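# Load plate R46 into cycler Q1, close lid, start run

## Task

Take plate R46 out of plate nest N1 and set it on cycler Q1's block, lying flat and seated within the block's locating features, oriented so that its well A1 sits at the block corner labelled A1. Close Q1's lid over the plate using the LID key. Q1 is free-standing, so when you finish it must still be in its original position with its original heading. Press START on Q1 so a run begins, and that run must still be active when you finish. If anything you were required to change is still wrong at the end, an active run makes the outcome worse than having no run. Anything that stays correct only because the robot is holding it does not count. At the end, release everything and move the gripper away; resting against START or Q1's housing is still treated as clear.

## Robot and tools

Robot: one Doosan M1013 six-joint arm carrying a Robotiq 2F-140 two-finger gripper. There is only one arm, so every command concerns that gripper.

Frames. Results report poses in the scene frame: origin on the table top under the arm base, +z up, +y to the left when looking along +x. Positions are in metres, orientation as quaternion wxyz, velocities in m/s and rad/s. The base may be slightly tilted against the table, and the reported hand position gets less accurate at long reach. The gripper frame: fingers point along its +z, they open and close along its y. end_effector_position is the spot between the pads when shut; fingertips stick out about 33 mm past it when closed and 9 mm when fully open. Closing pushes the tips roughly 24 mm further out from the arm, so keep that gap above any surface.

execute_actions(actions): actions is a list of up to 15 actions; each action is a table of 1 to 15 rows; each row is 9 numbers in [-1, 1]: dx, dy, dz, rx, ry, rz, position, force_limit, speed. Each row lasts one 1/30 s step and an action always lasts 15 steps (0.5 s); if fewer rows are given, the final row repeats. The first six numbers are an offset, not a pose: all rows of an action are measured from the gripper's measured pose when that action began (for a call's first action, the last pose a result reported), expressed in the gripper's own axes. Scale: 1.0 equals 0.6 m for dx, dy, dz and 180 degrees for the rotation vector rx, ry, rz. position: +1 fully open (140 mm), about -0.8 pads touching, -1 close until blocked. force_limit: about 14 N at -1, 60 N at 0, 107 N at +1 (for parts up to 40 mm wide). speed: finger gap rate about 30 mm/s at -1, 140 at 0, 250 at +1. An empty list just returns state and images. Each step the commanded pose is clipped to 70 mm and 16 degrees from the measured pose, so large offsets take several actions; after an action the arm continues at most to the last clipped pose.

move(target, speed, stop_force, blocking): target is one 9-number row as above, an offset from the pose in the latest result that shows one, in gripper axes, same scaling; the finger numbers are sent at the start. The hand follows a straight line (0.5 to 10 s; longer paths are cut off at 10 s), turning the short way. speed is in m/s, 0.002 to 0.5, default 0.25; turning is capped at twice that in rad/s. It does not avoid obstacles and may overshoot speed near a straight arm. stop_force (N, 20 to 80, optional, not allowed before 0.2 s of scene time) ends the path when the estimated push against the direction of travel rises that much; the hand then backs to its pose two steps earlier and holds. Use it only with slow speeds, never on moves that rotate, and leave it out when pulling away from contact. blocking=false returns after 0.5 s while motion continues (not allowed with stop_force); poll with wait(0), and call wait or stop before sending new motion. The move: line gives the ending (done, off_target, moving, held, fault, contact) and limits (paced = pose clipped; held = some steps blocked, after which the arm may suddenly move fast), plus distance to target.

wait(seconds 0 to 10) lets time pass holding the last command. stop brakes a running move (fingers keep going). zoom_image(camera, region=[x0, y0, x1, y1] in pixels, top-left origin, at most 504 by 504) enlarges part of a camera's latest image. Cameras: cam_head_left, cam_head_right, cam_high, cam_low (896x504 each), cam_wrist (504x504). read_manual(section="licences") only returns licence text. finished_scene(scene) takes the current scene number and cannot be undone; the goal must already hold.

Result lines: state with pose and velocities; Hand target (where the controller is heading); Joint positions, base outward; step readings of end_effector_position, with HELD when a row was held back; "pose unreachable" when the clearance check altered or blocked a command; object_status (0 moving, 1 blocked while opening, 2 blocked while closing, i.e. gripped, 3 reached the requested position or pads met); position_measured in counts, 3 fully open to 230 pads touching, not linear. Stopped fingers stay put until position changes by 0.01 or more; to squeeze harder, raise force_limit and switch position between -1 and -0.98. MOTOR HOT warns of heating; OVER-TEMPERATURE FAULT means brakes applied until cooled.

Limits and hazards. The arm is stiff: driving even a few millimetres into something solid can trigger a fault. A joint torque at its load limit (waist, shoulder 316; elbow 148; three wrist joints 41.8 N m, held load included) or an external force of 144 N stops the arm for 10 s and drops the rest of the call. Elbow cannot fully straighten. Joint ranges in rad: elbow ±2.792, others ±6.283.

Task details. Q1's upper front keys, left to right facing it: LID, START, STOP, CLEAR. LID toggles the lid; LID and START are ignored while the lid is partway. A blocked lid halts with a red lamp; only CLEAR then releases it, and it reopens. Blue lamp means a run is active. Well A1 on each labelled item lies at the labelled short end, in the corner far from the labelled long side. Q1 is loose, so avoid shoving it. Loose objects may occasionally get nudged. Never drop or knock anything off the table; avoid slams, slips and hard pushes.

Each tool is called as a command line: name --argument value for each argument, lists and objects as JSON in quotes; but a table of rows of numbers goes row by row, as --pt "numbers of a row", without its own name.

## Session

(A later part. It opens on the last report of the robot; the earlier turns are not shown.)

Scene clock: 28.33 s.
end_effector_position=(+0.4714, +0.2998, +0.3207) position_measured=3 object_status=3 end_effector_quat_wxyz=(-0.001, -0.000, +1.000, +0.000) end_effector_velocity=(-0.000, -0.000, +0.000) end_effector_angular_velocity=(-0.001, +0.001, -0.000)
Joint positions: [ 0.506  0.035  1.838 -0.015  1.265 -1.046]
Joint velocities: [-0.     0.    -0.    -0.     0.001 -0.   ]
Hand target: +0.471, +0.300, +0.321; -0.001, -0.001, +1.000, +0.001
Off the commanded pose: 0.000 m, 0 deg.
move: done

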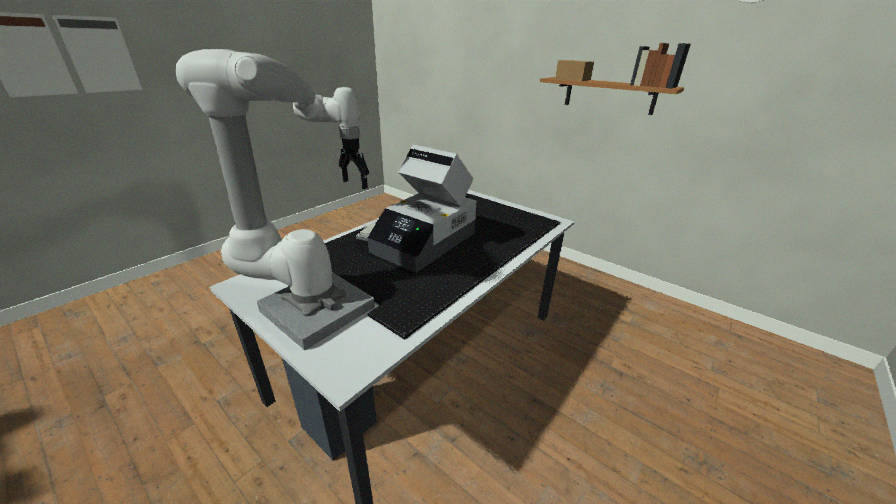

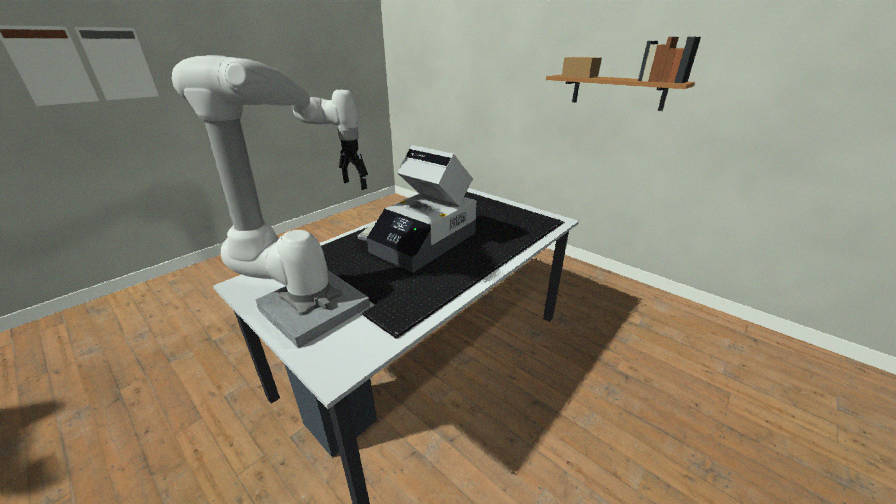

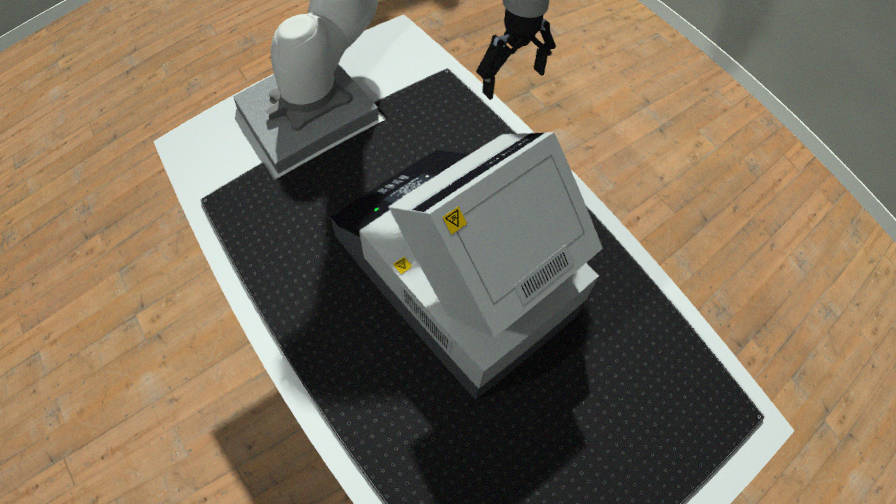

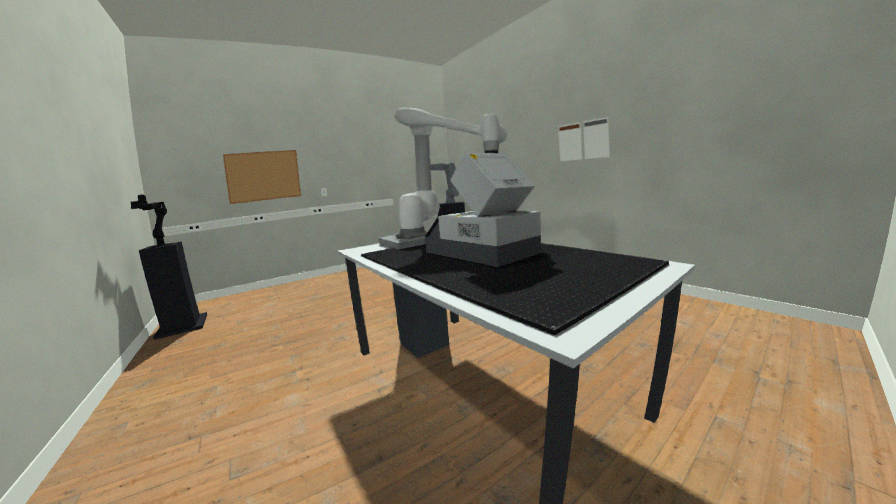

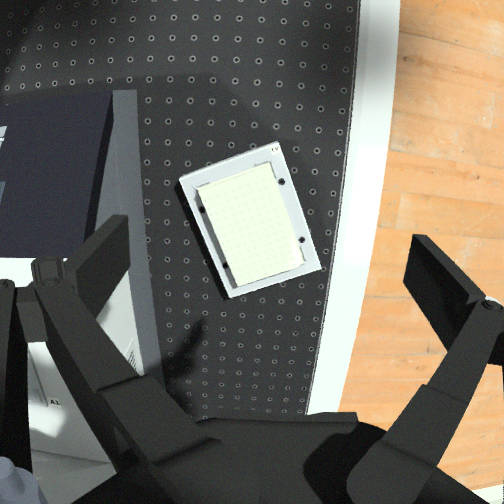

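move --target '[0.0, 0.0, 0.2, 0, 0, 0, 1, 0, 1]' --speed 0.25

zoom_image --camera "cam_wrist" --region '[130, 60, 410, 340]'

Scene clock: 29.57 s.
end_effector_position=(+0.4710, +0.2999, +0.2008) position_measured=3 object_status=3 end_effector_quat_wxyz=(-0.001, -0.001, +1.000, +0.001) end_effector_velocity=(-0.001, -0.001, -0.001) end_effector_angular_velocity=(-0.001, +0.002, +0.000)
Joint positions: [ 0.503  0.119  1.982 -0.017  1.037 -1.045]
Joint velocities: [ 0.001  0.     0.002 -0.    -0.     0.001]
Hand target: +0.471, +0.300, +0.201; -0.001, -0.001, +1.000, +0.001
Off the commanded pose: 0.000 m, 0 deg.
move: done

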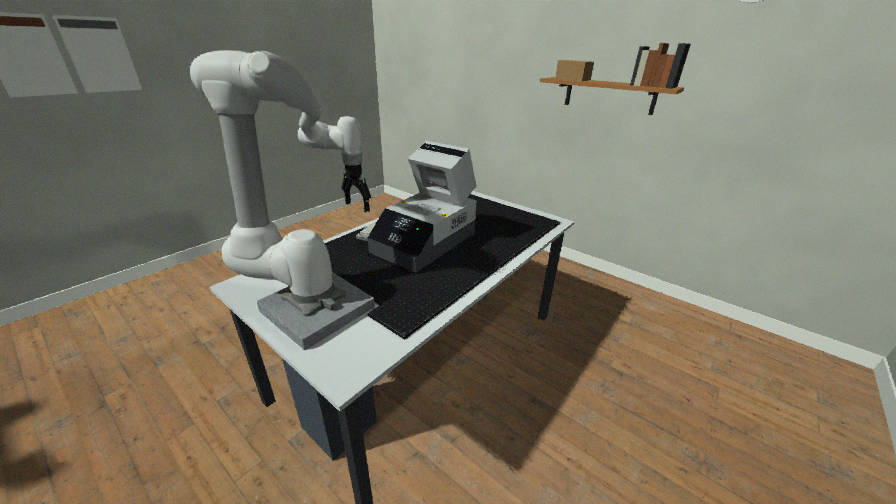

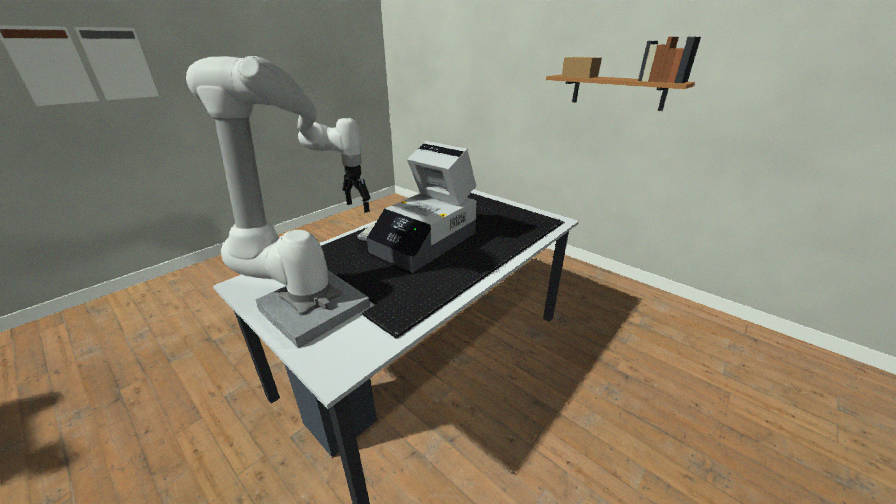

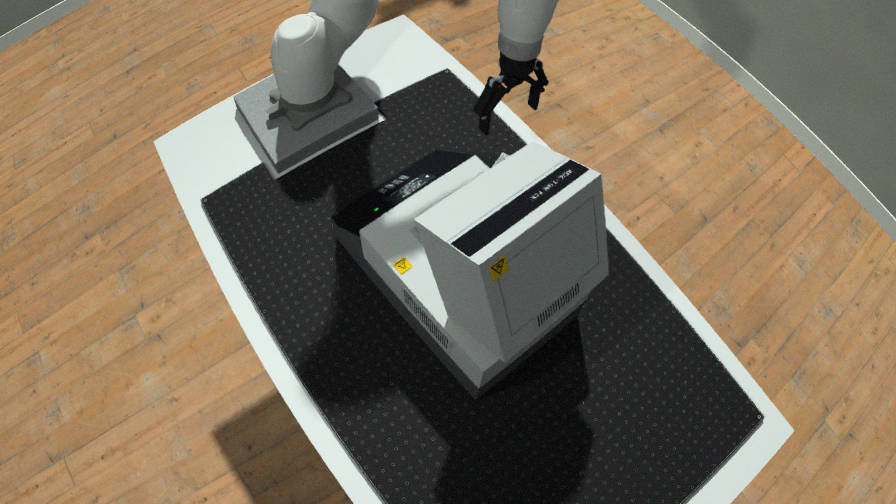

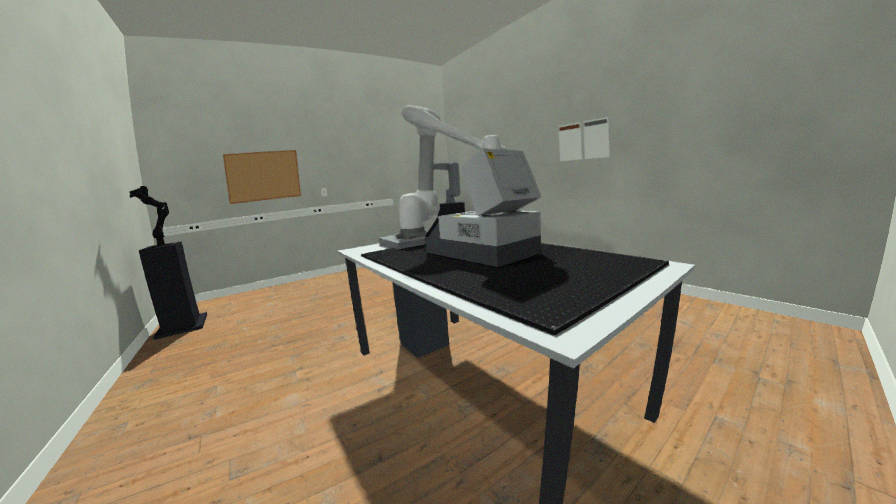

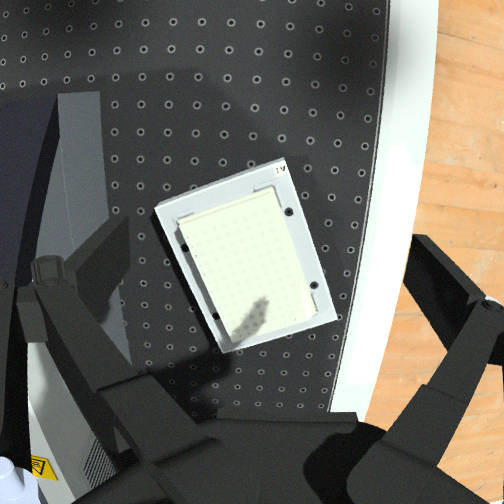

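Region (130, 60, 410, 340) of cam_wrist's 504x504 image, scaled by 1.800, with more detail than that image has.

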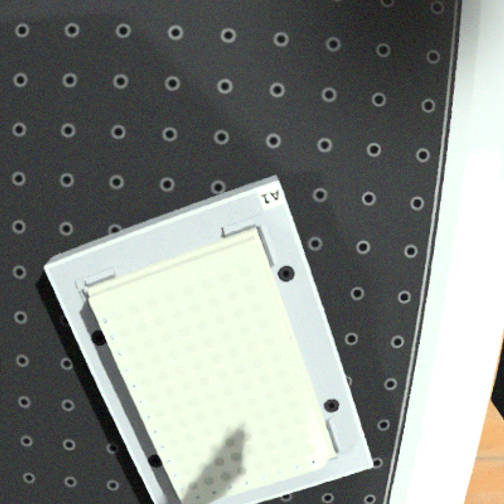

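move --target '[0.057, 0.083, 0.182, 0.0543, -0.1893, 0.1721, 1, 0, 1]' --speed 0.2

Scene clock: 32.97 s.
end_effector_position=(+0.4363, +0.3501, +0.0918) position_measured=3 object_status=3 end_effector_quat_wxyz=(+0.288, +0.262, +0.918, -0.082) end_effector_velocity=(+0.001, +0.001, +0.001) end_effector_angular_velocity=(+0.002, -0.001, -0.002)
Joint positions: [ 0.952  0.287  2.173 -0.87   0.869  0.595]
Joint velocities: [-0.     0.    -0.002  0.     0.     0.001]
Hand target: +0.436, +0.350, +0.092; +0.288, +0.262, +0.918, -0.082
Off the commanded pose: 0.001 m, 0 deg.
move: done

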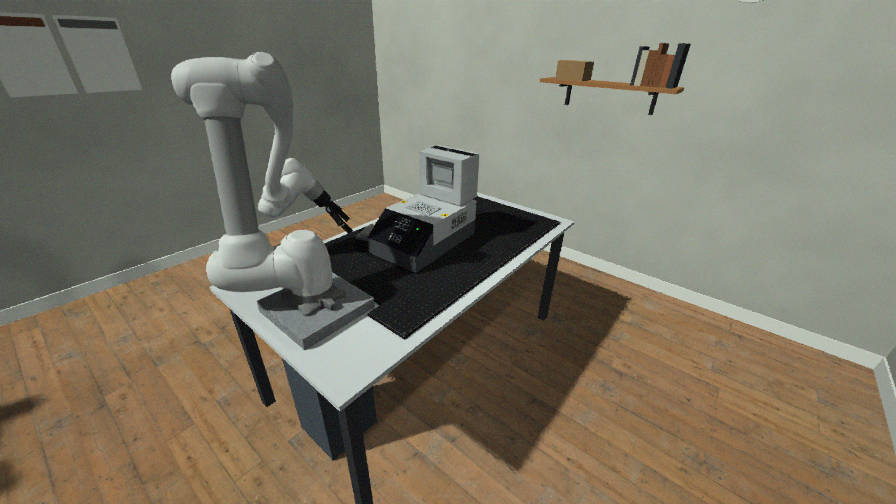

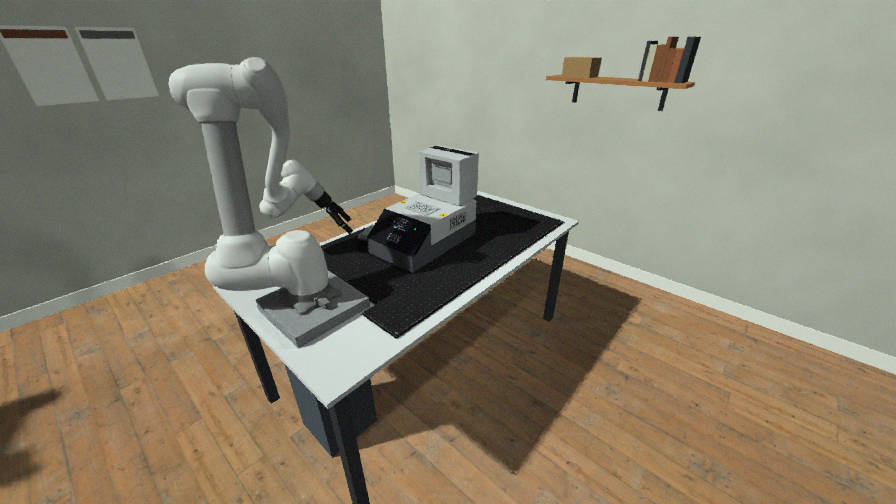

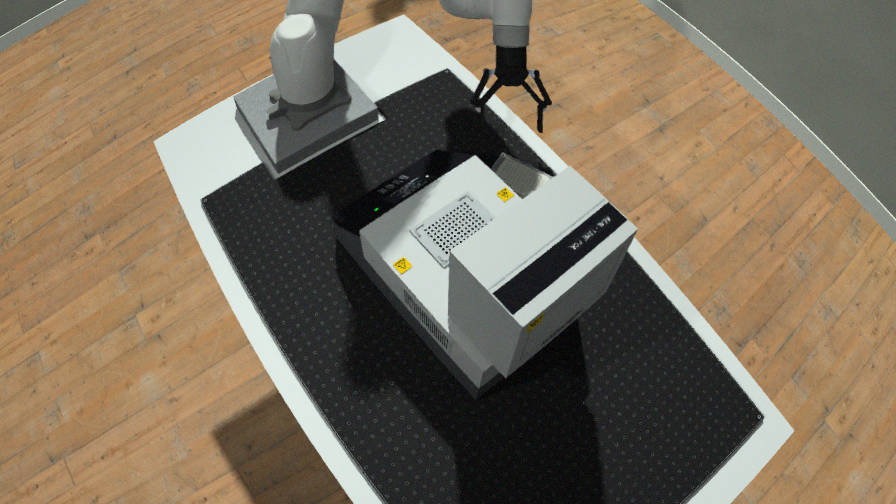

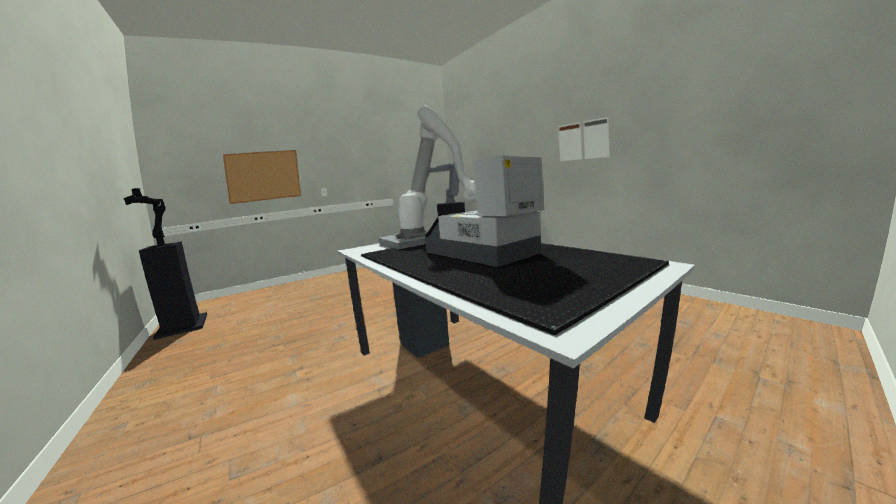

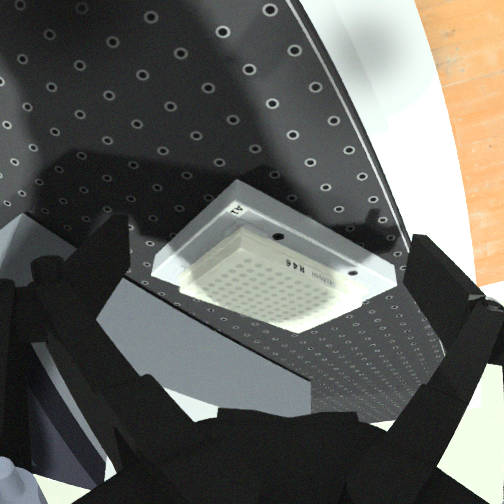

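zoom_image --camera "cam_wrist" --region '[140, 170, 410, 350]'

Region (140, 170, 410, 350) of cam_wrist's 504x504 image, scaled by 1.867, with more detail than that image has.

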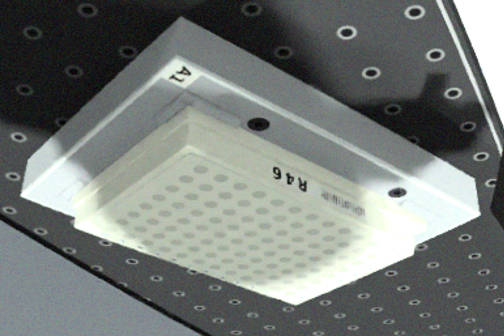

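zoom_image --camera "cam_high" --region '[340, 140, 580, 300]'

Region (340, 140, 580, 300) of cam_high's 896x504 image, scaled by 2.100, with more detail than that image has.

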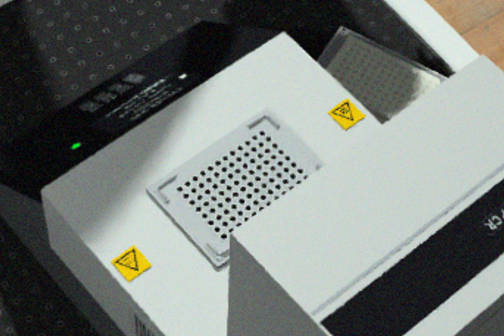

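move --target '[-0.670, -0.343, -0.158, -0.0543, 0.1893, -0.1721, 1, 0, 1]' --speed 0.3

Scene clock: 41.13 s.
end_effector_position=(+0.5614, +0.0290, +0.3992) position_measured=3 object_status=3 end_effector_quat_wxyz=(-0.001, -0.000, +1.000, +0.000) end_effector_velocity=(-0.001, -0.000, -0.001) end_effector_angular_velocity=(+0.001, +0.002, -0.000)
Joint positions: [-0.011  0.002  1.72  -0.011  1.409 -1.566]
Joint velocities: [-0.001 -0.     0.001  0.001  0.001 -0.001]
Hand target: +0.561, +0.029, +0.399; -0.001, -0.000, +1.000, +0.000
Off the commanded pose: 0.001 m, 0 deg.
move: done

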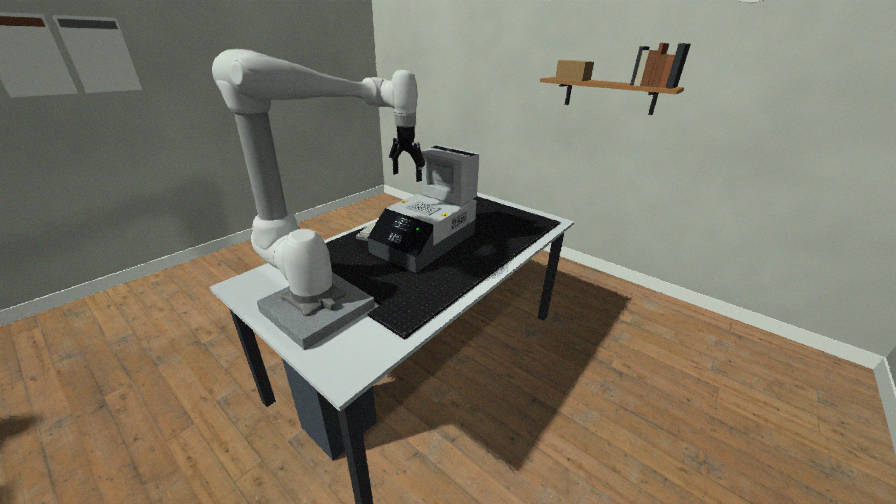

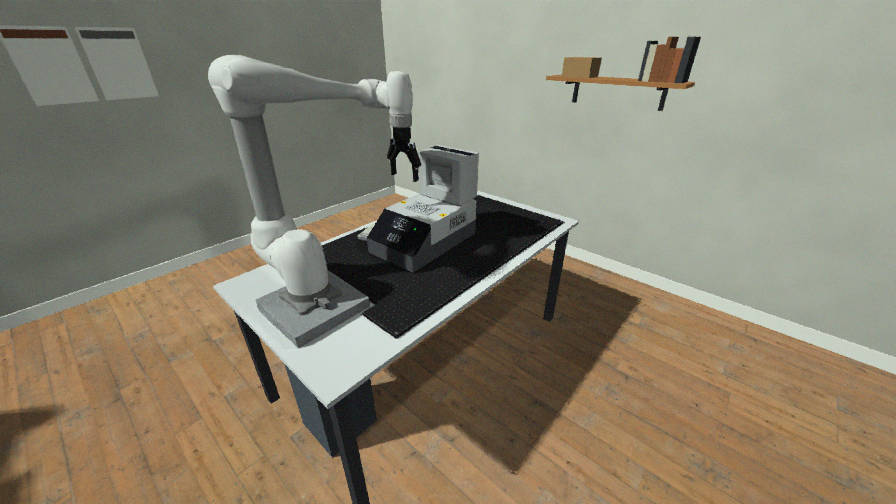

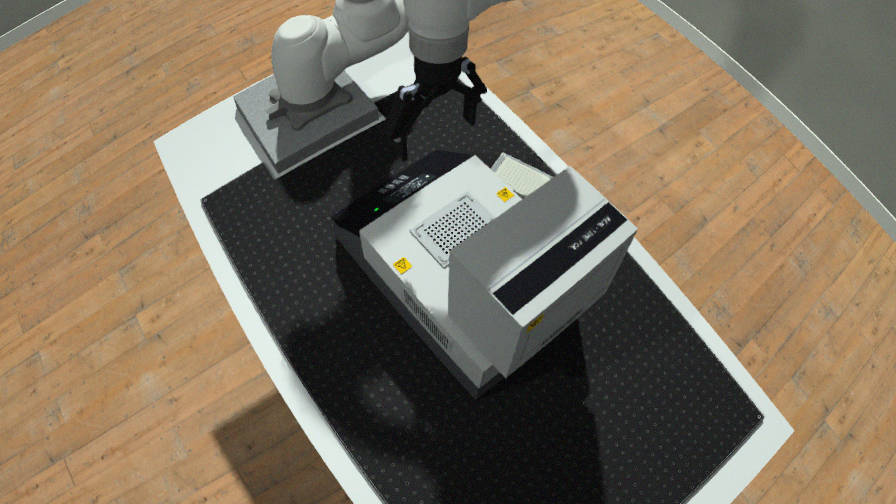

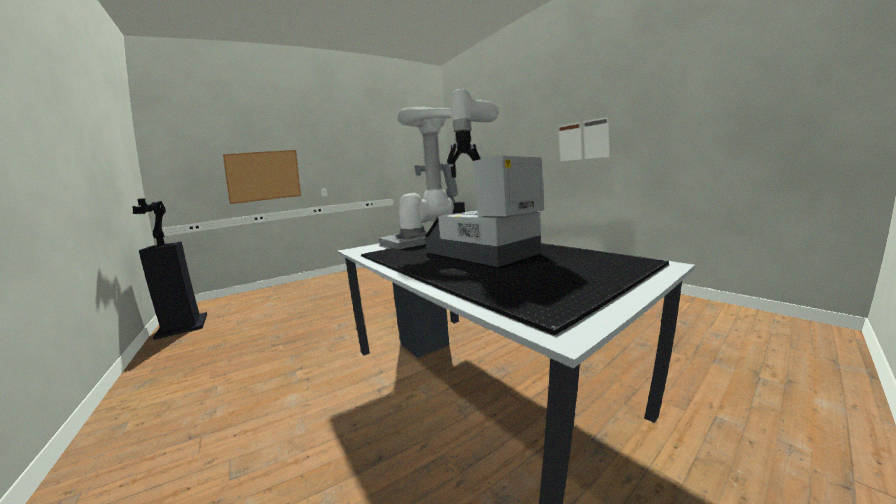

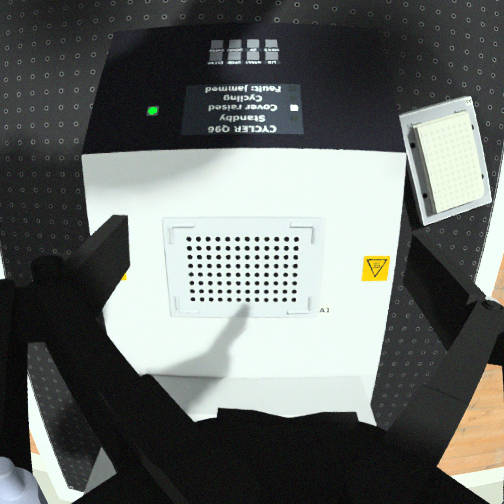

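zoom_image --camera "cam_wrist" --region '[140, 200, 350, 340]'

Region (140, 200, 350, 340) of cam_wrist's 504x504 image, scaled by 2.400, with more detail than that image has.

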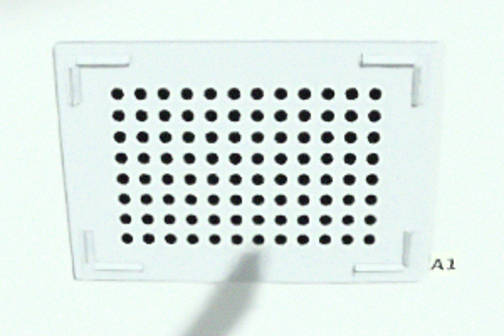

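move --target '[0.013, 0.432, 0.2, 0, 0, -0.128, 1, 0, 1]' --speed 0.3

move --target '[0, 0, 0.25, 0, 0, 0, 1, 0, 1]' --speed 0.2

Scene clock: 43.83 s.
end_effector_position=(+0.5534, +0.2885, +0.2797) position_measured=3 object_status=3 end_effector_quat_wxyz=(-0.000, -0.200, +0.980, +0.001) end_effector_velocity=(+0.000, +0.001, +0.001) end_effector_angular_velocity=(+0.000, -0.001, +0.001)
Joint positions: [ 0.424  0.159  1.776 -0.015  1.202 -1.53 ]
Joint velocities: [ 0.001  0.    -0.001 -0.    -0.    -0.   ]
Hand target: +0.553, +0.289, +0.280; -0.001, -0.200, +0.980, +0.001
Off the commanded pose: 0.000 m, 0 deg.
move: done

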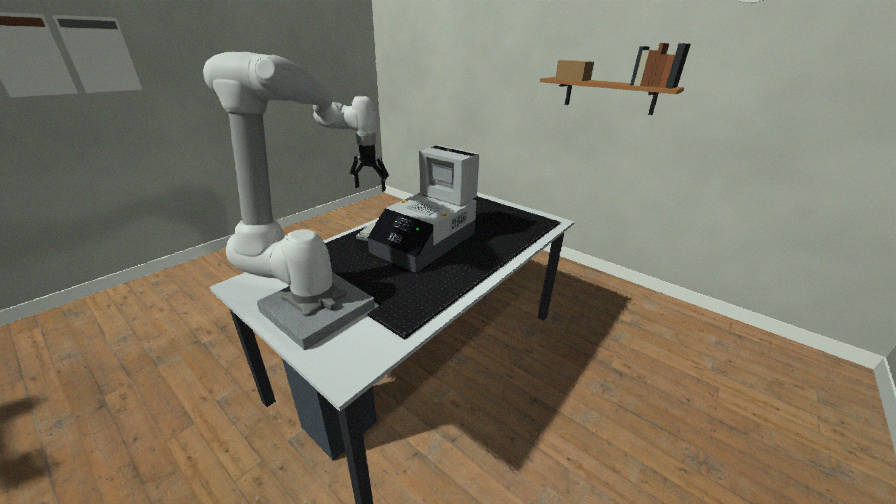

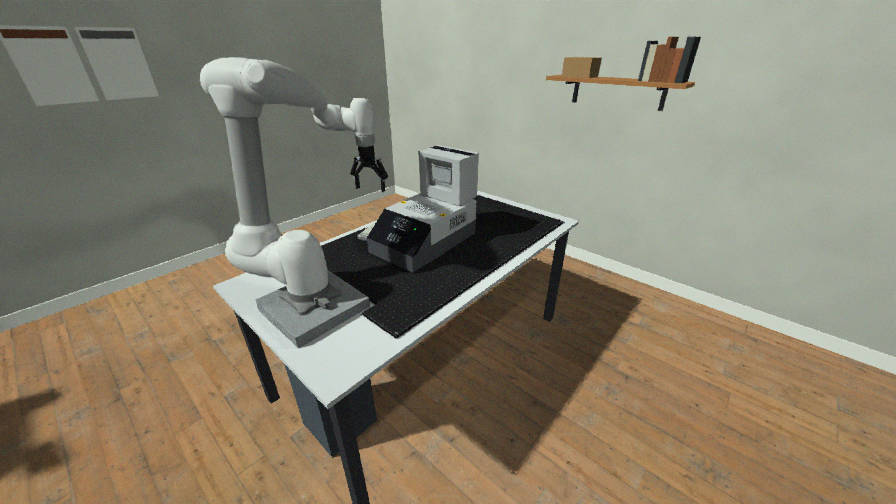

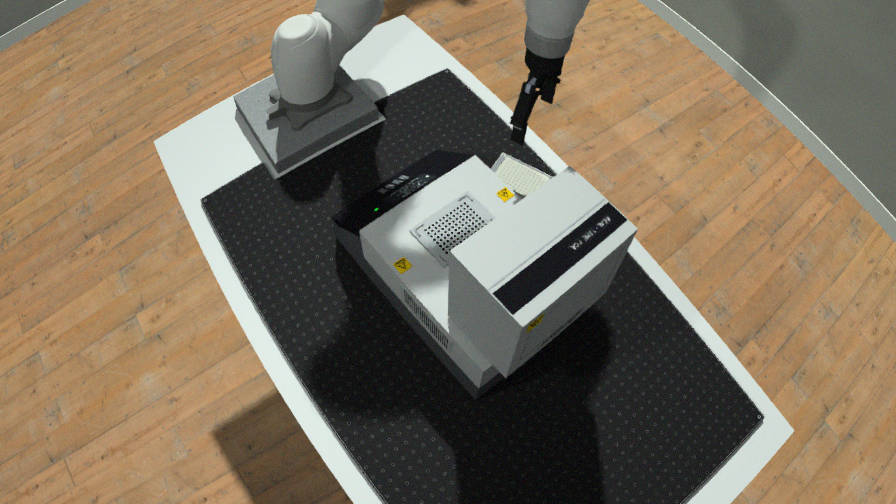

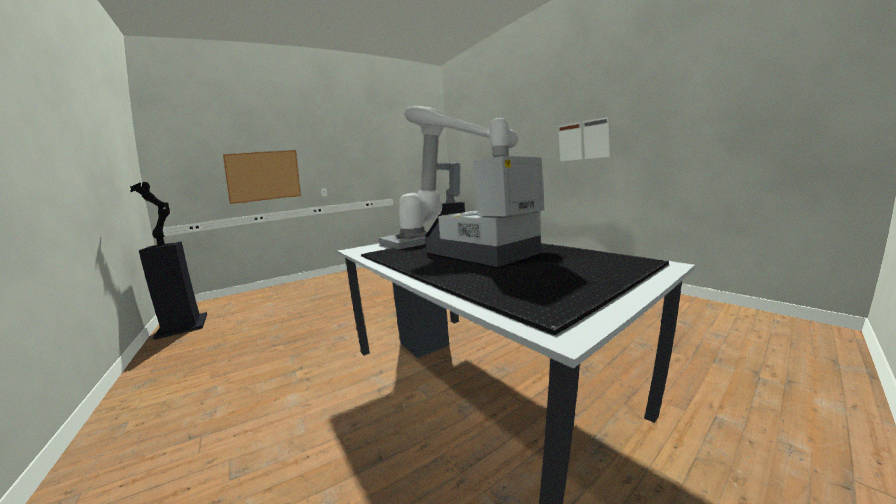

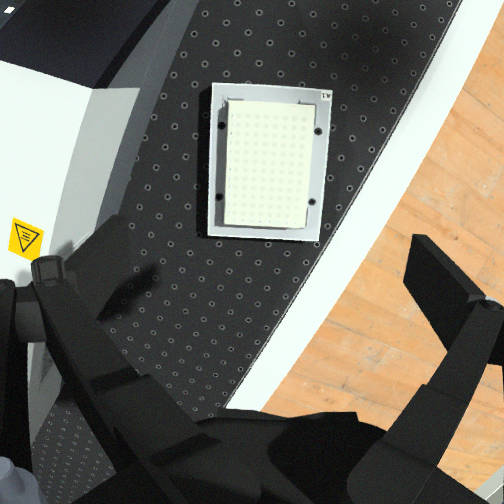

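Scene clock: 44.90 s.
end_effector_position=(+0.5530, +0.2887, +0.1298) position_measured=3 object_status=3 end_effector_quat_wxyz=(-0.000, -0.200, +0.980, +0.001) end_effector_velocity=(-0.001, -0.001, -0.000) end_effector_angular_velocity=(-0.001, +0.000, +0.001)
Joint positions: [ 0.42   0.28   1.927 -0.018  0.929 -1.528]
Joint velocities: [ 0.    -0.001  0.001 -0.001  0.    -0.   ]
Hand target: +0.553, +0.289, +0.130; -0.000, -0.200, +0.980, +0.001
Off the commanded pose: 0.000 m, 0 deg.
move: done

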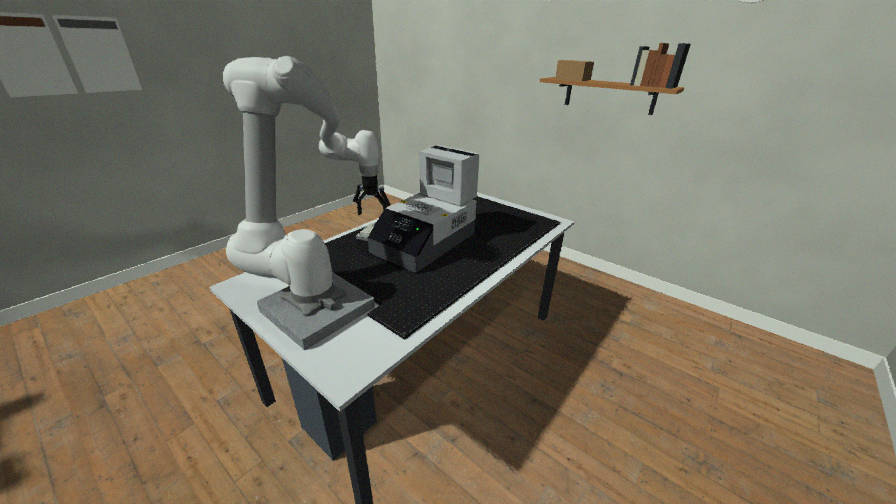

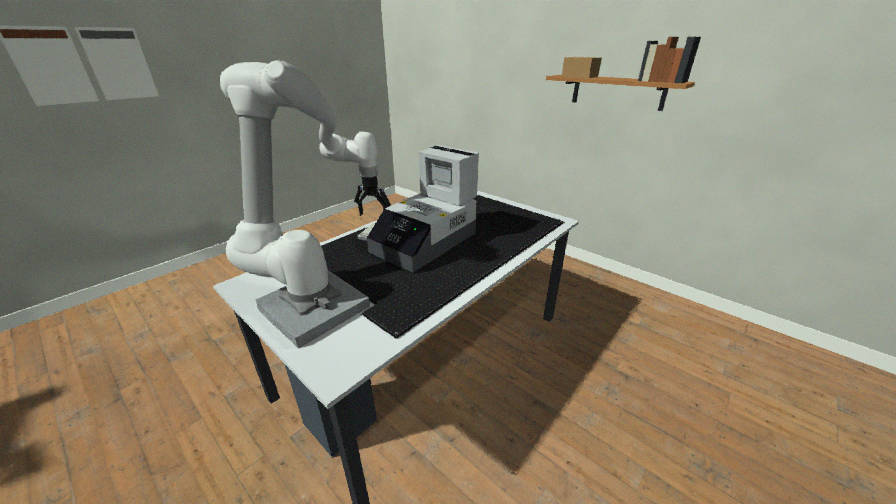

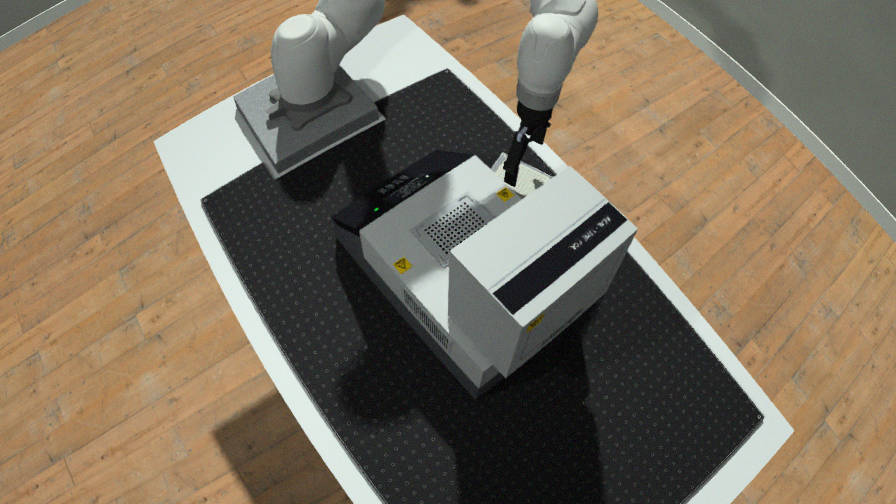

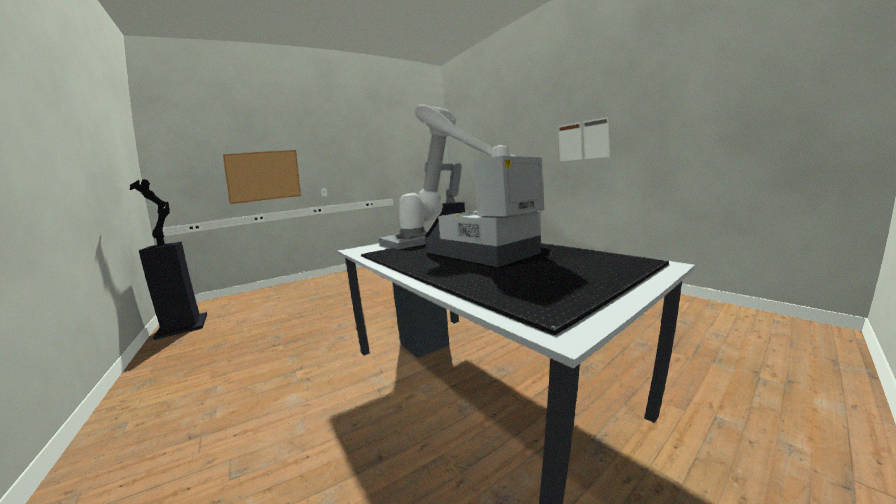

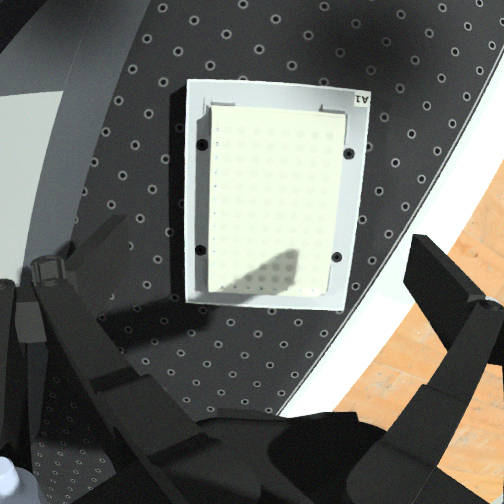

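zoom_image --camera "cam_wrist" --region '[100, 70, 440, 320]'

Region (100, 70, 440, 320) of cam_wrist's 504x504 image, scaled by 1.482, with more detail than that image has; it fills the top 371 rows of this view, and the rest is white.

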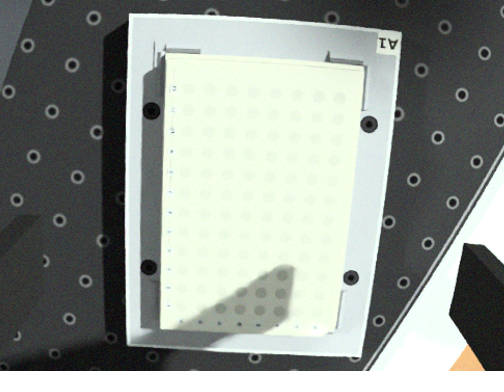

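move --target '[-0.005, 0.005, 0.125, 0, 0, 0, 1, 0, 1]' --speed 0.1

Scene clock: 46.63 s.
end_effector_position=(+0.5543, +0.2928, +0.0548) position_measured=3 object_status=3 end_effector_quat_wxyz=(-0.000, -0.200, +0.980, +0.001) end_effector_velocity=(+0.000, -0.000, +0.000) end_effector_angular_velocity=(+0.000, +0.000, -0.001)
Joint positions: [ 0.423  0.369  1.973 -0.02   0.794 -1.522]
Joint velocities: [-0.001  0.    -0.001  0.001  0.     0.   ]
Hand target: +0.554, +0.293, +0.055; -0.000, -0.200, +0.980, +0.001
Off the commanded pose: 0.000 m, 0 deg.
move: done

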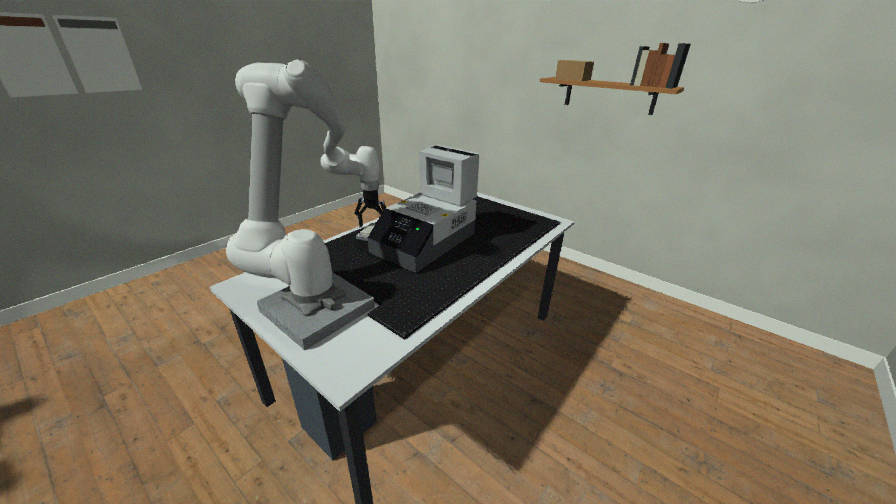

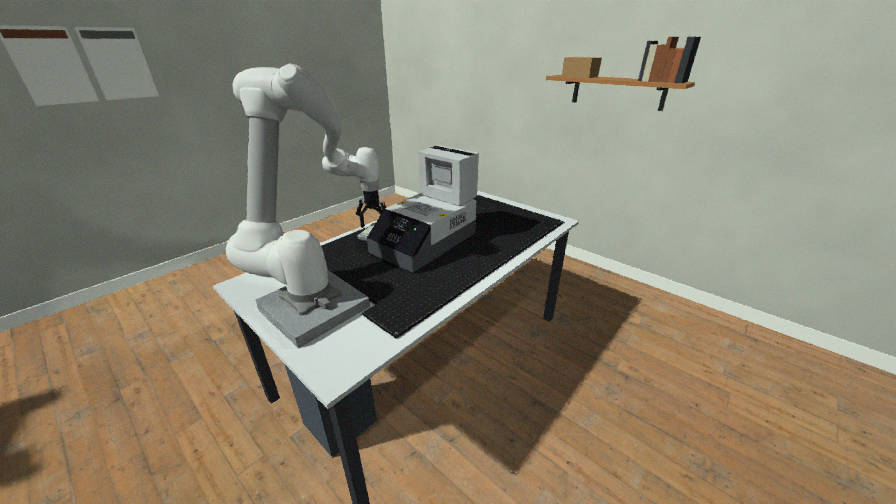

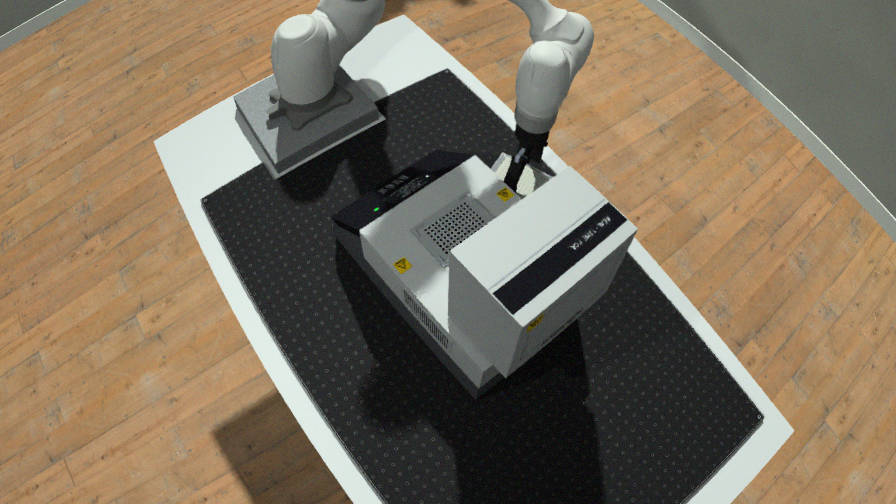

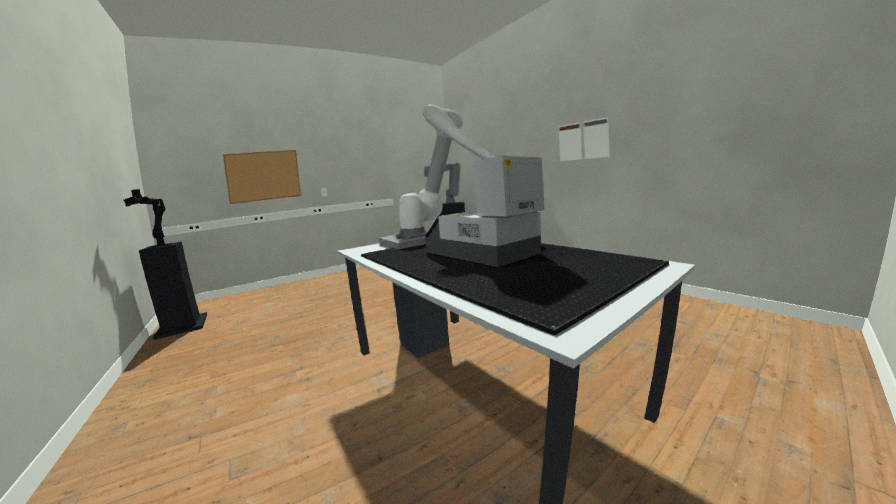

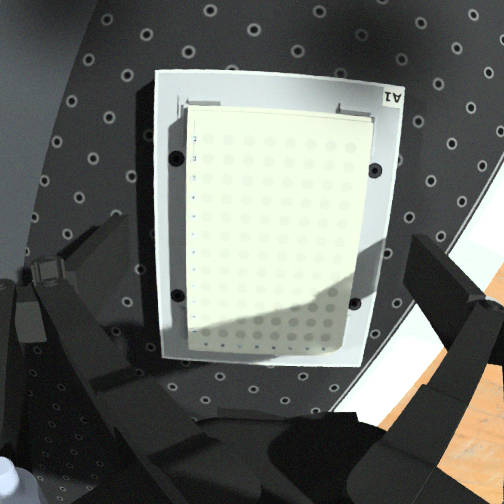

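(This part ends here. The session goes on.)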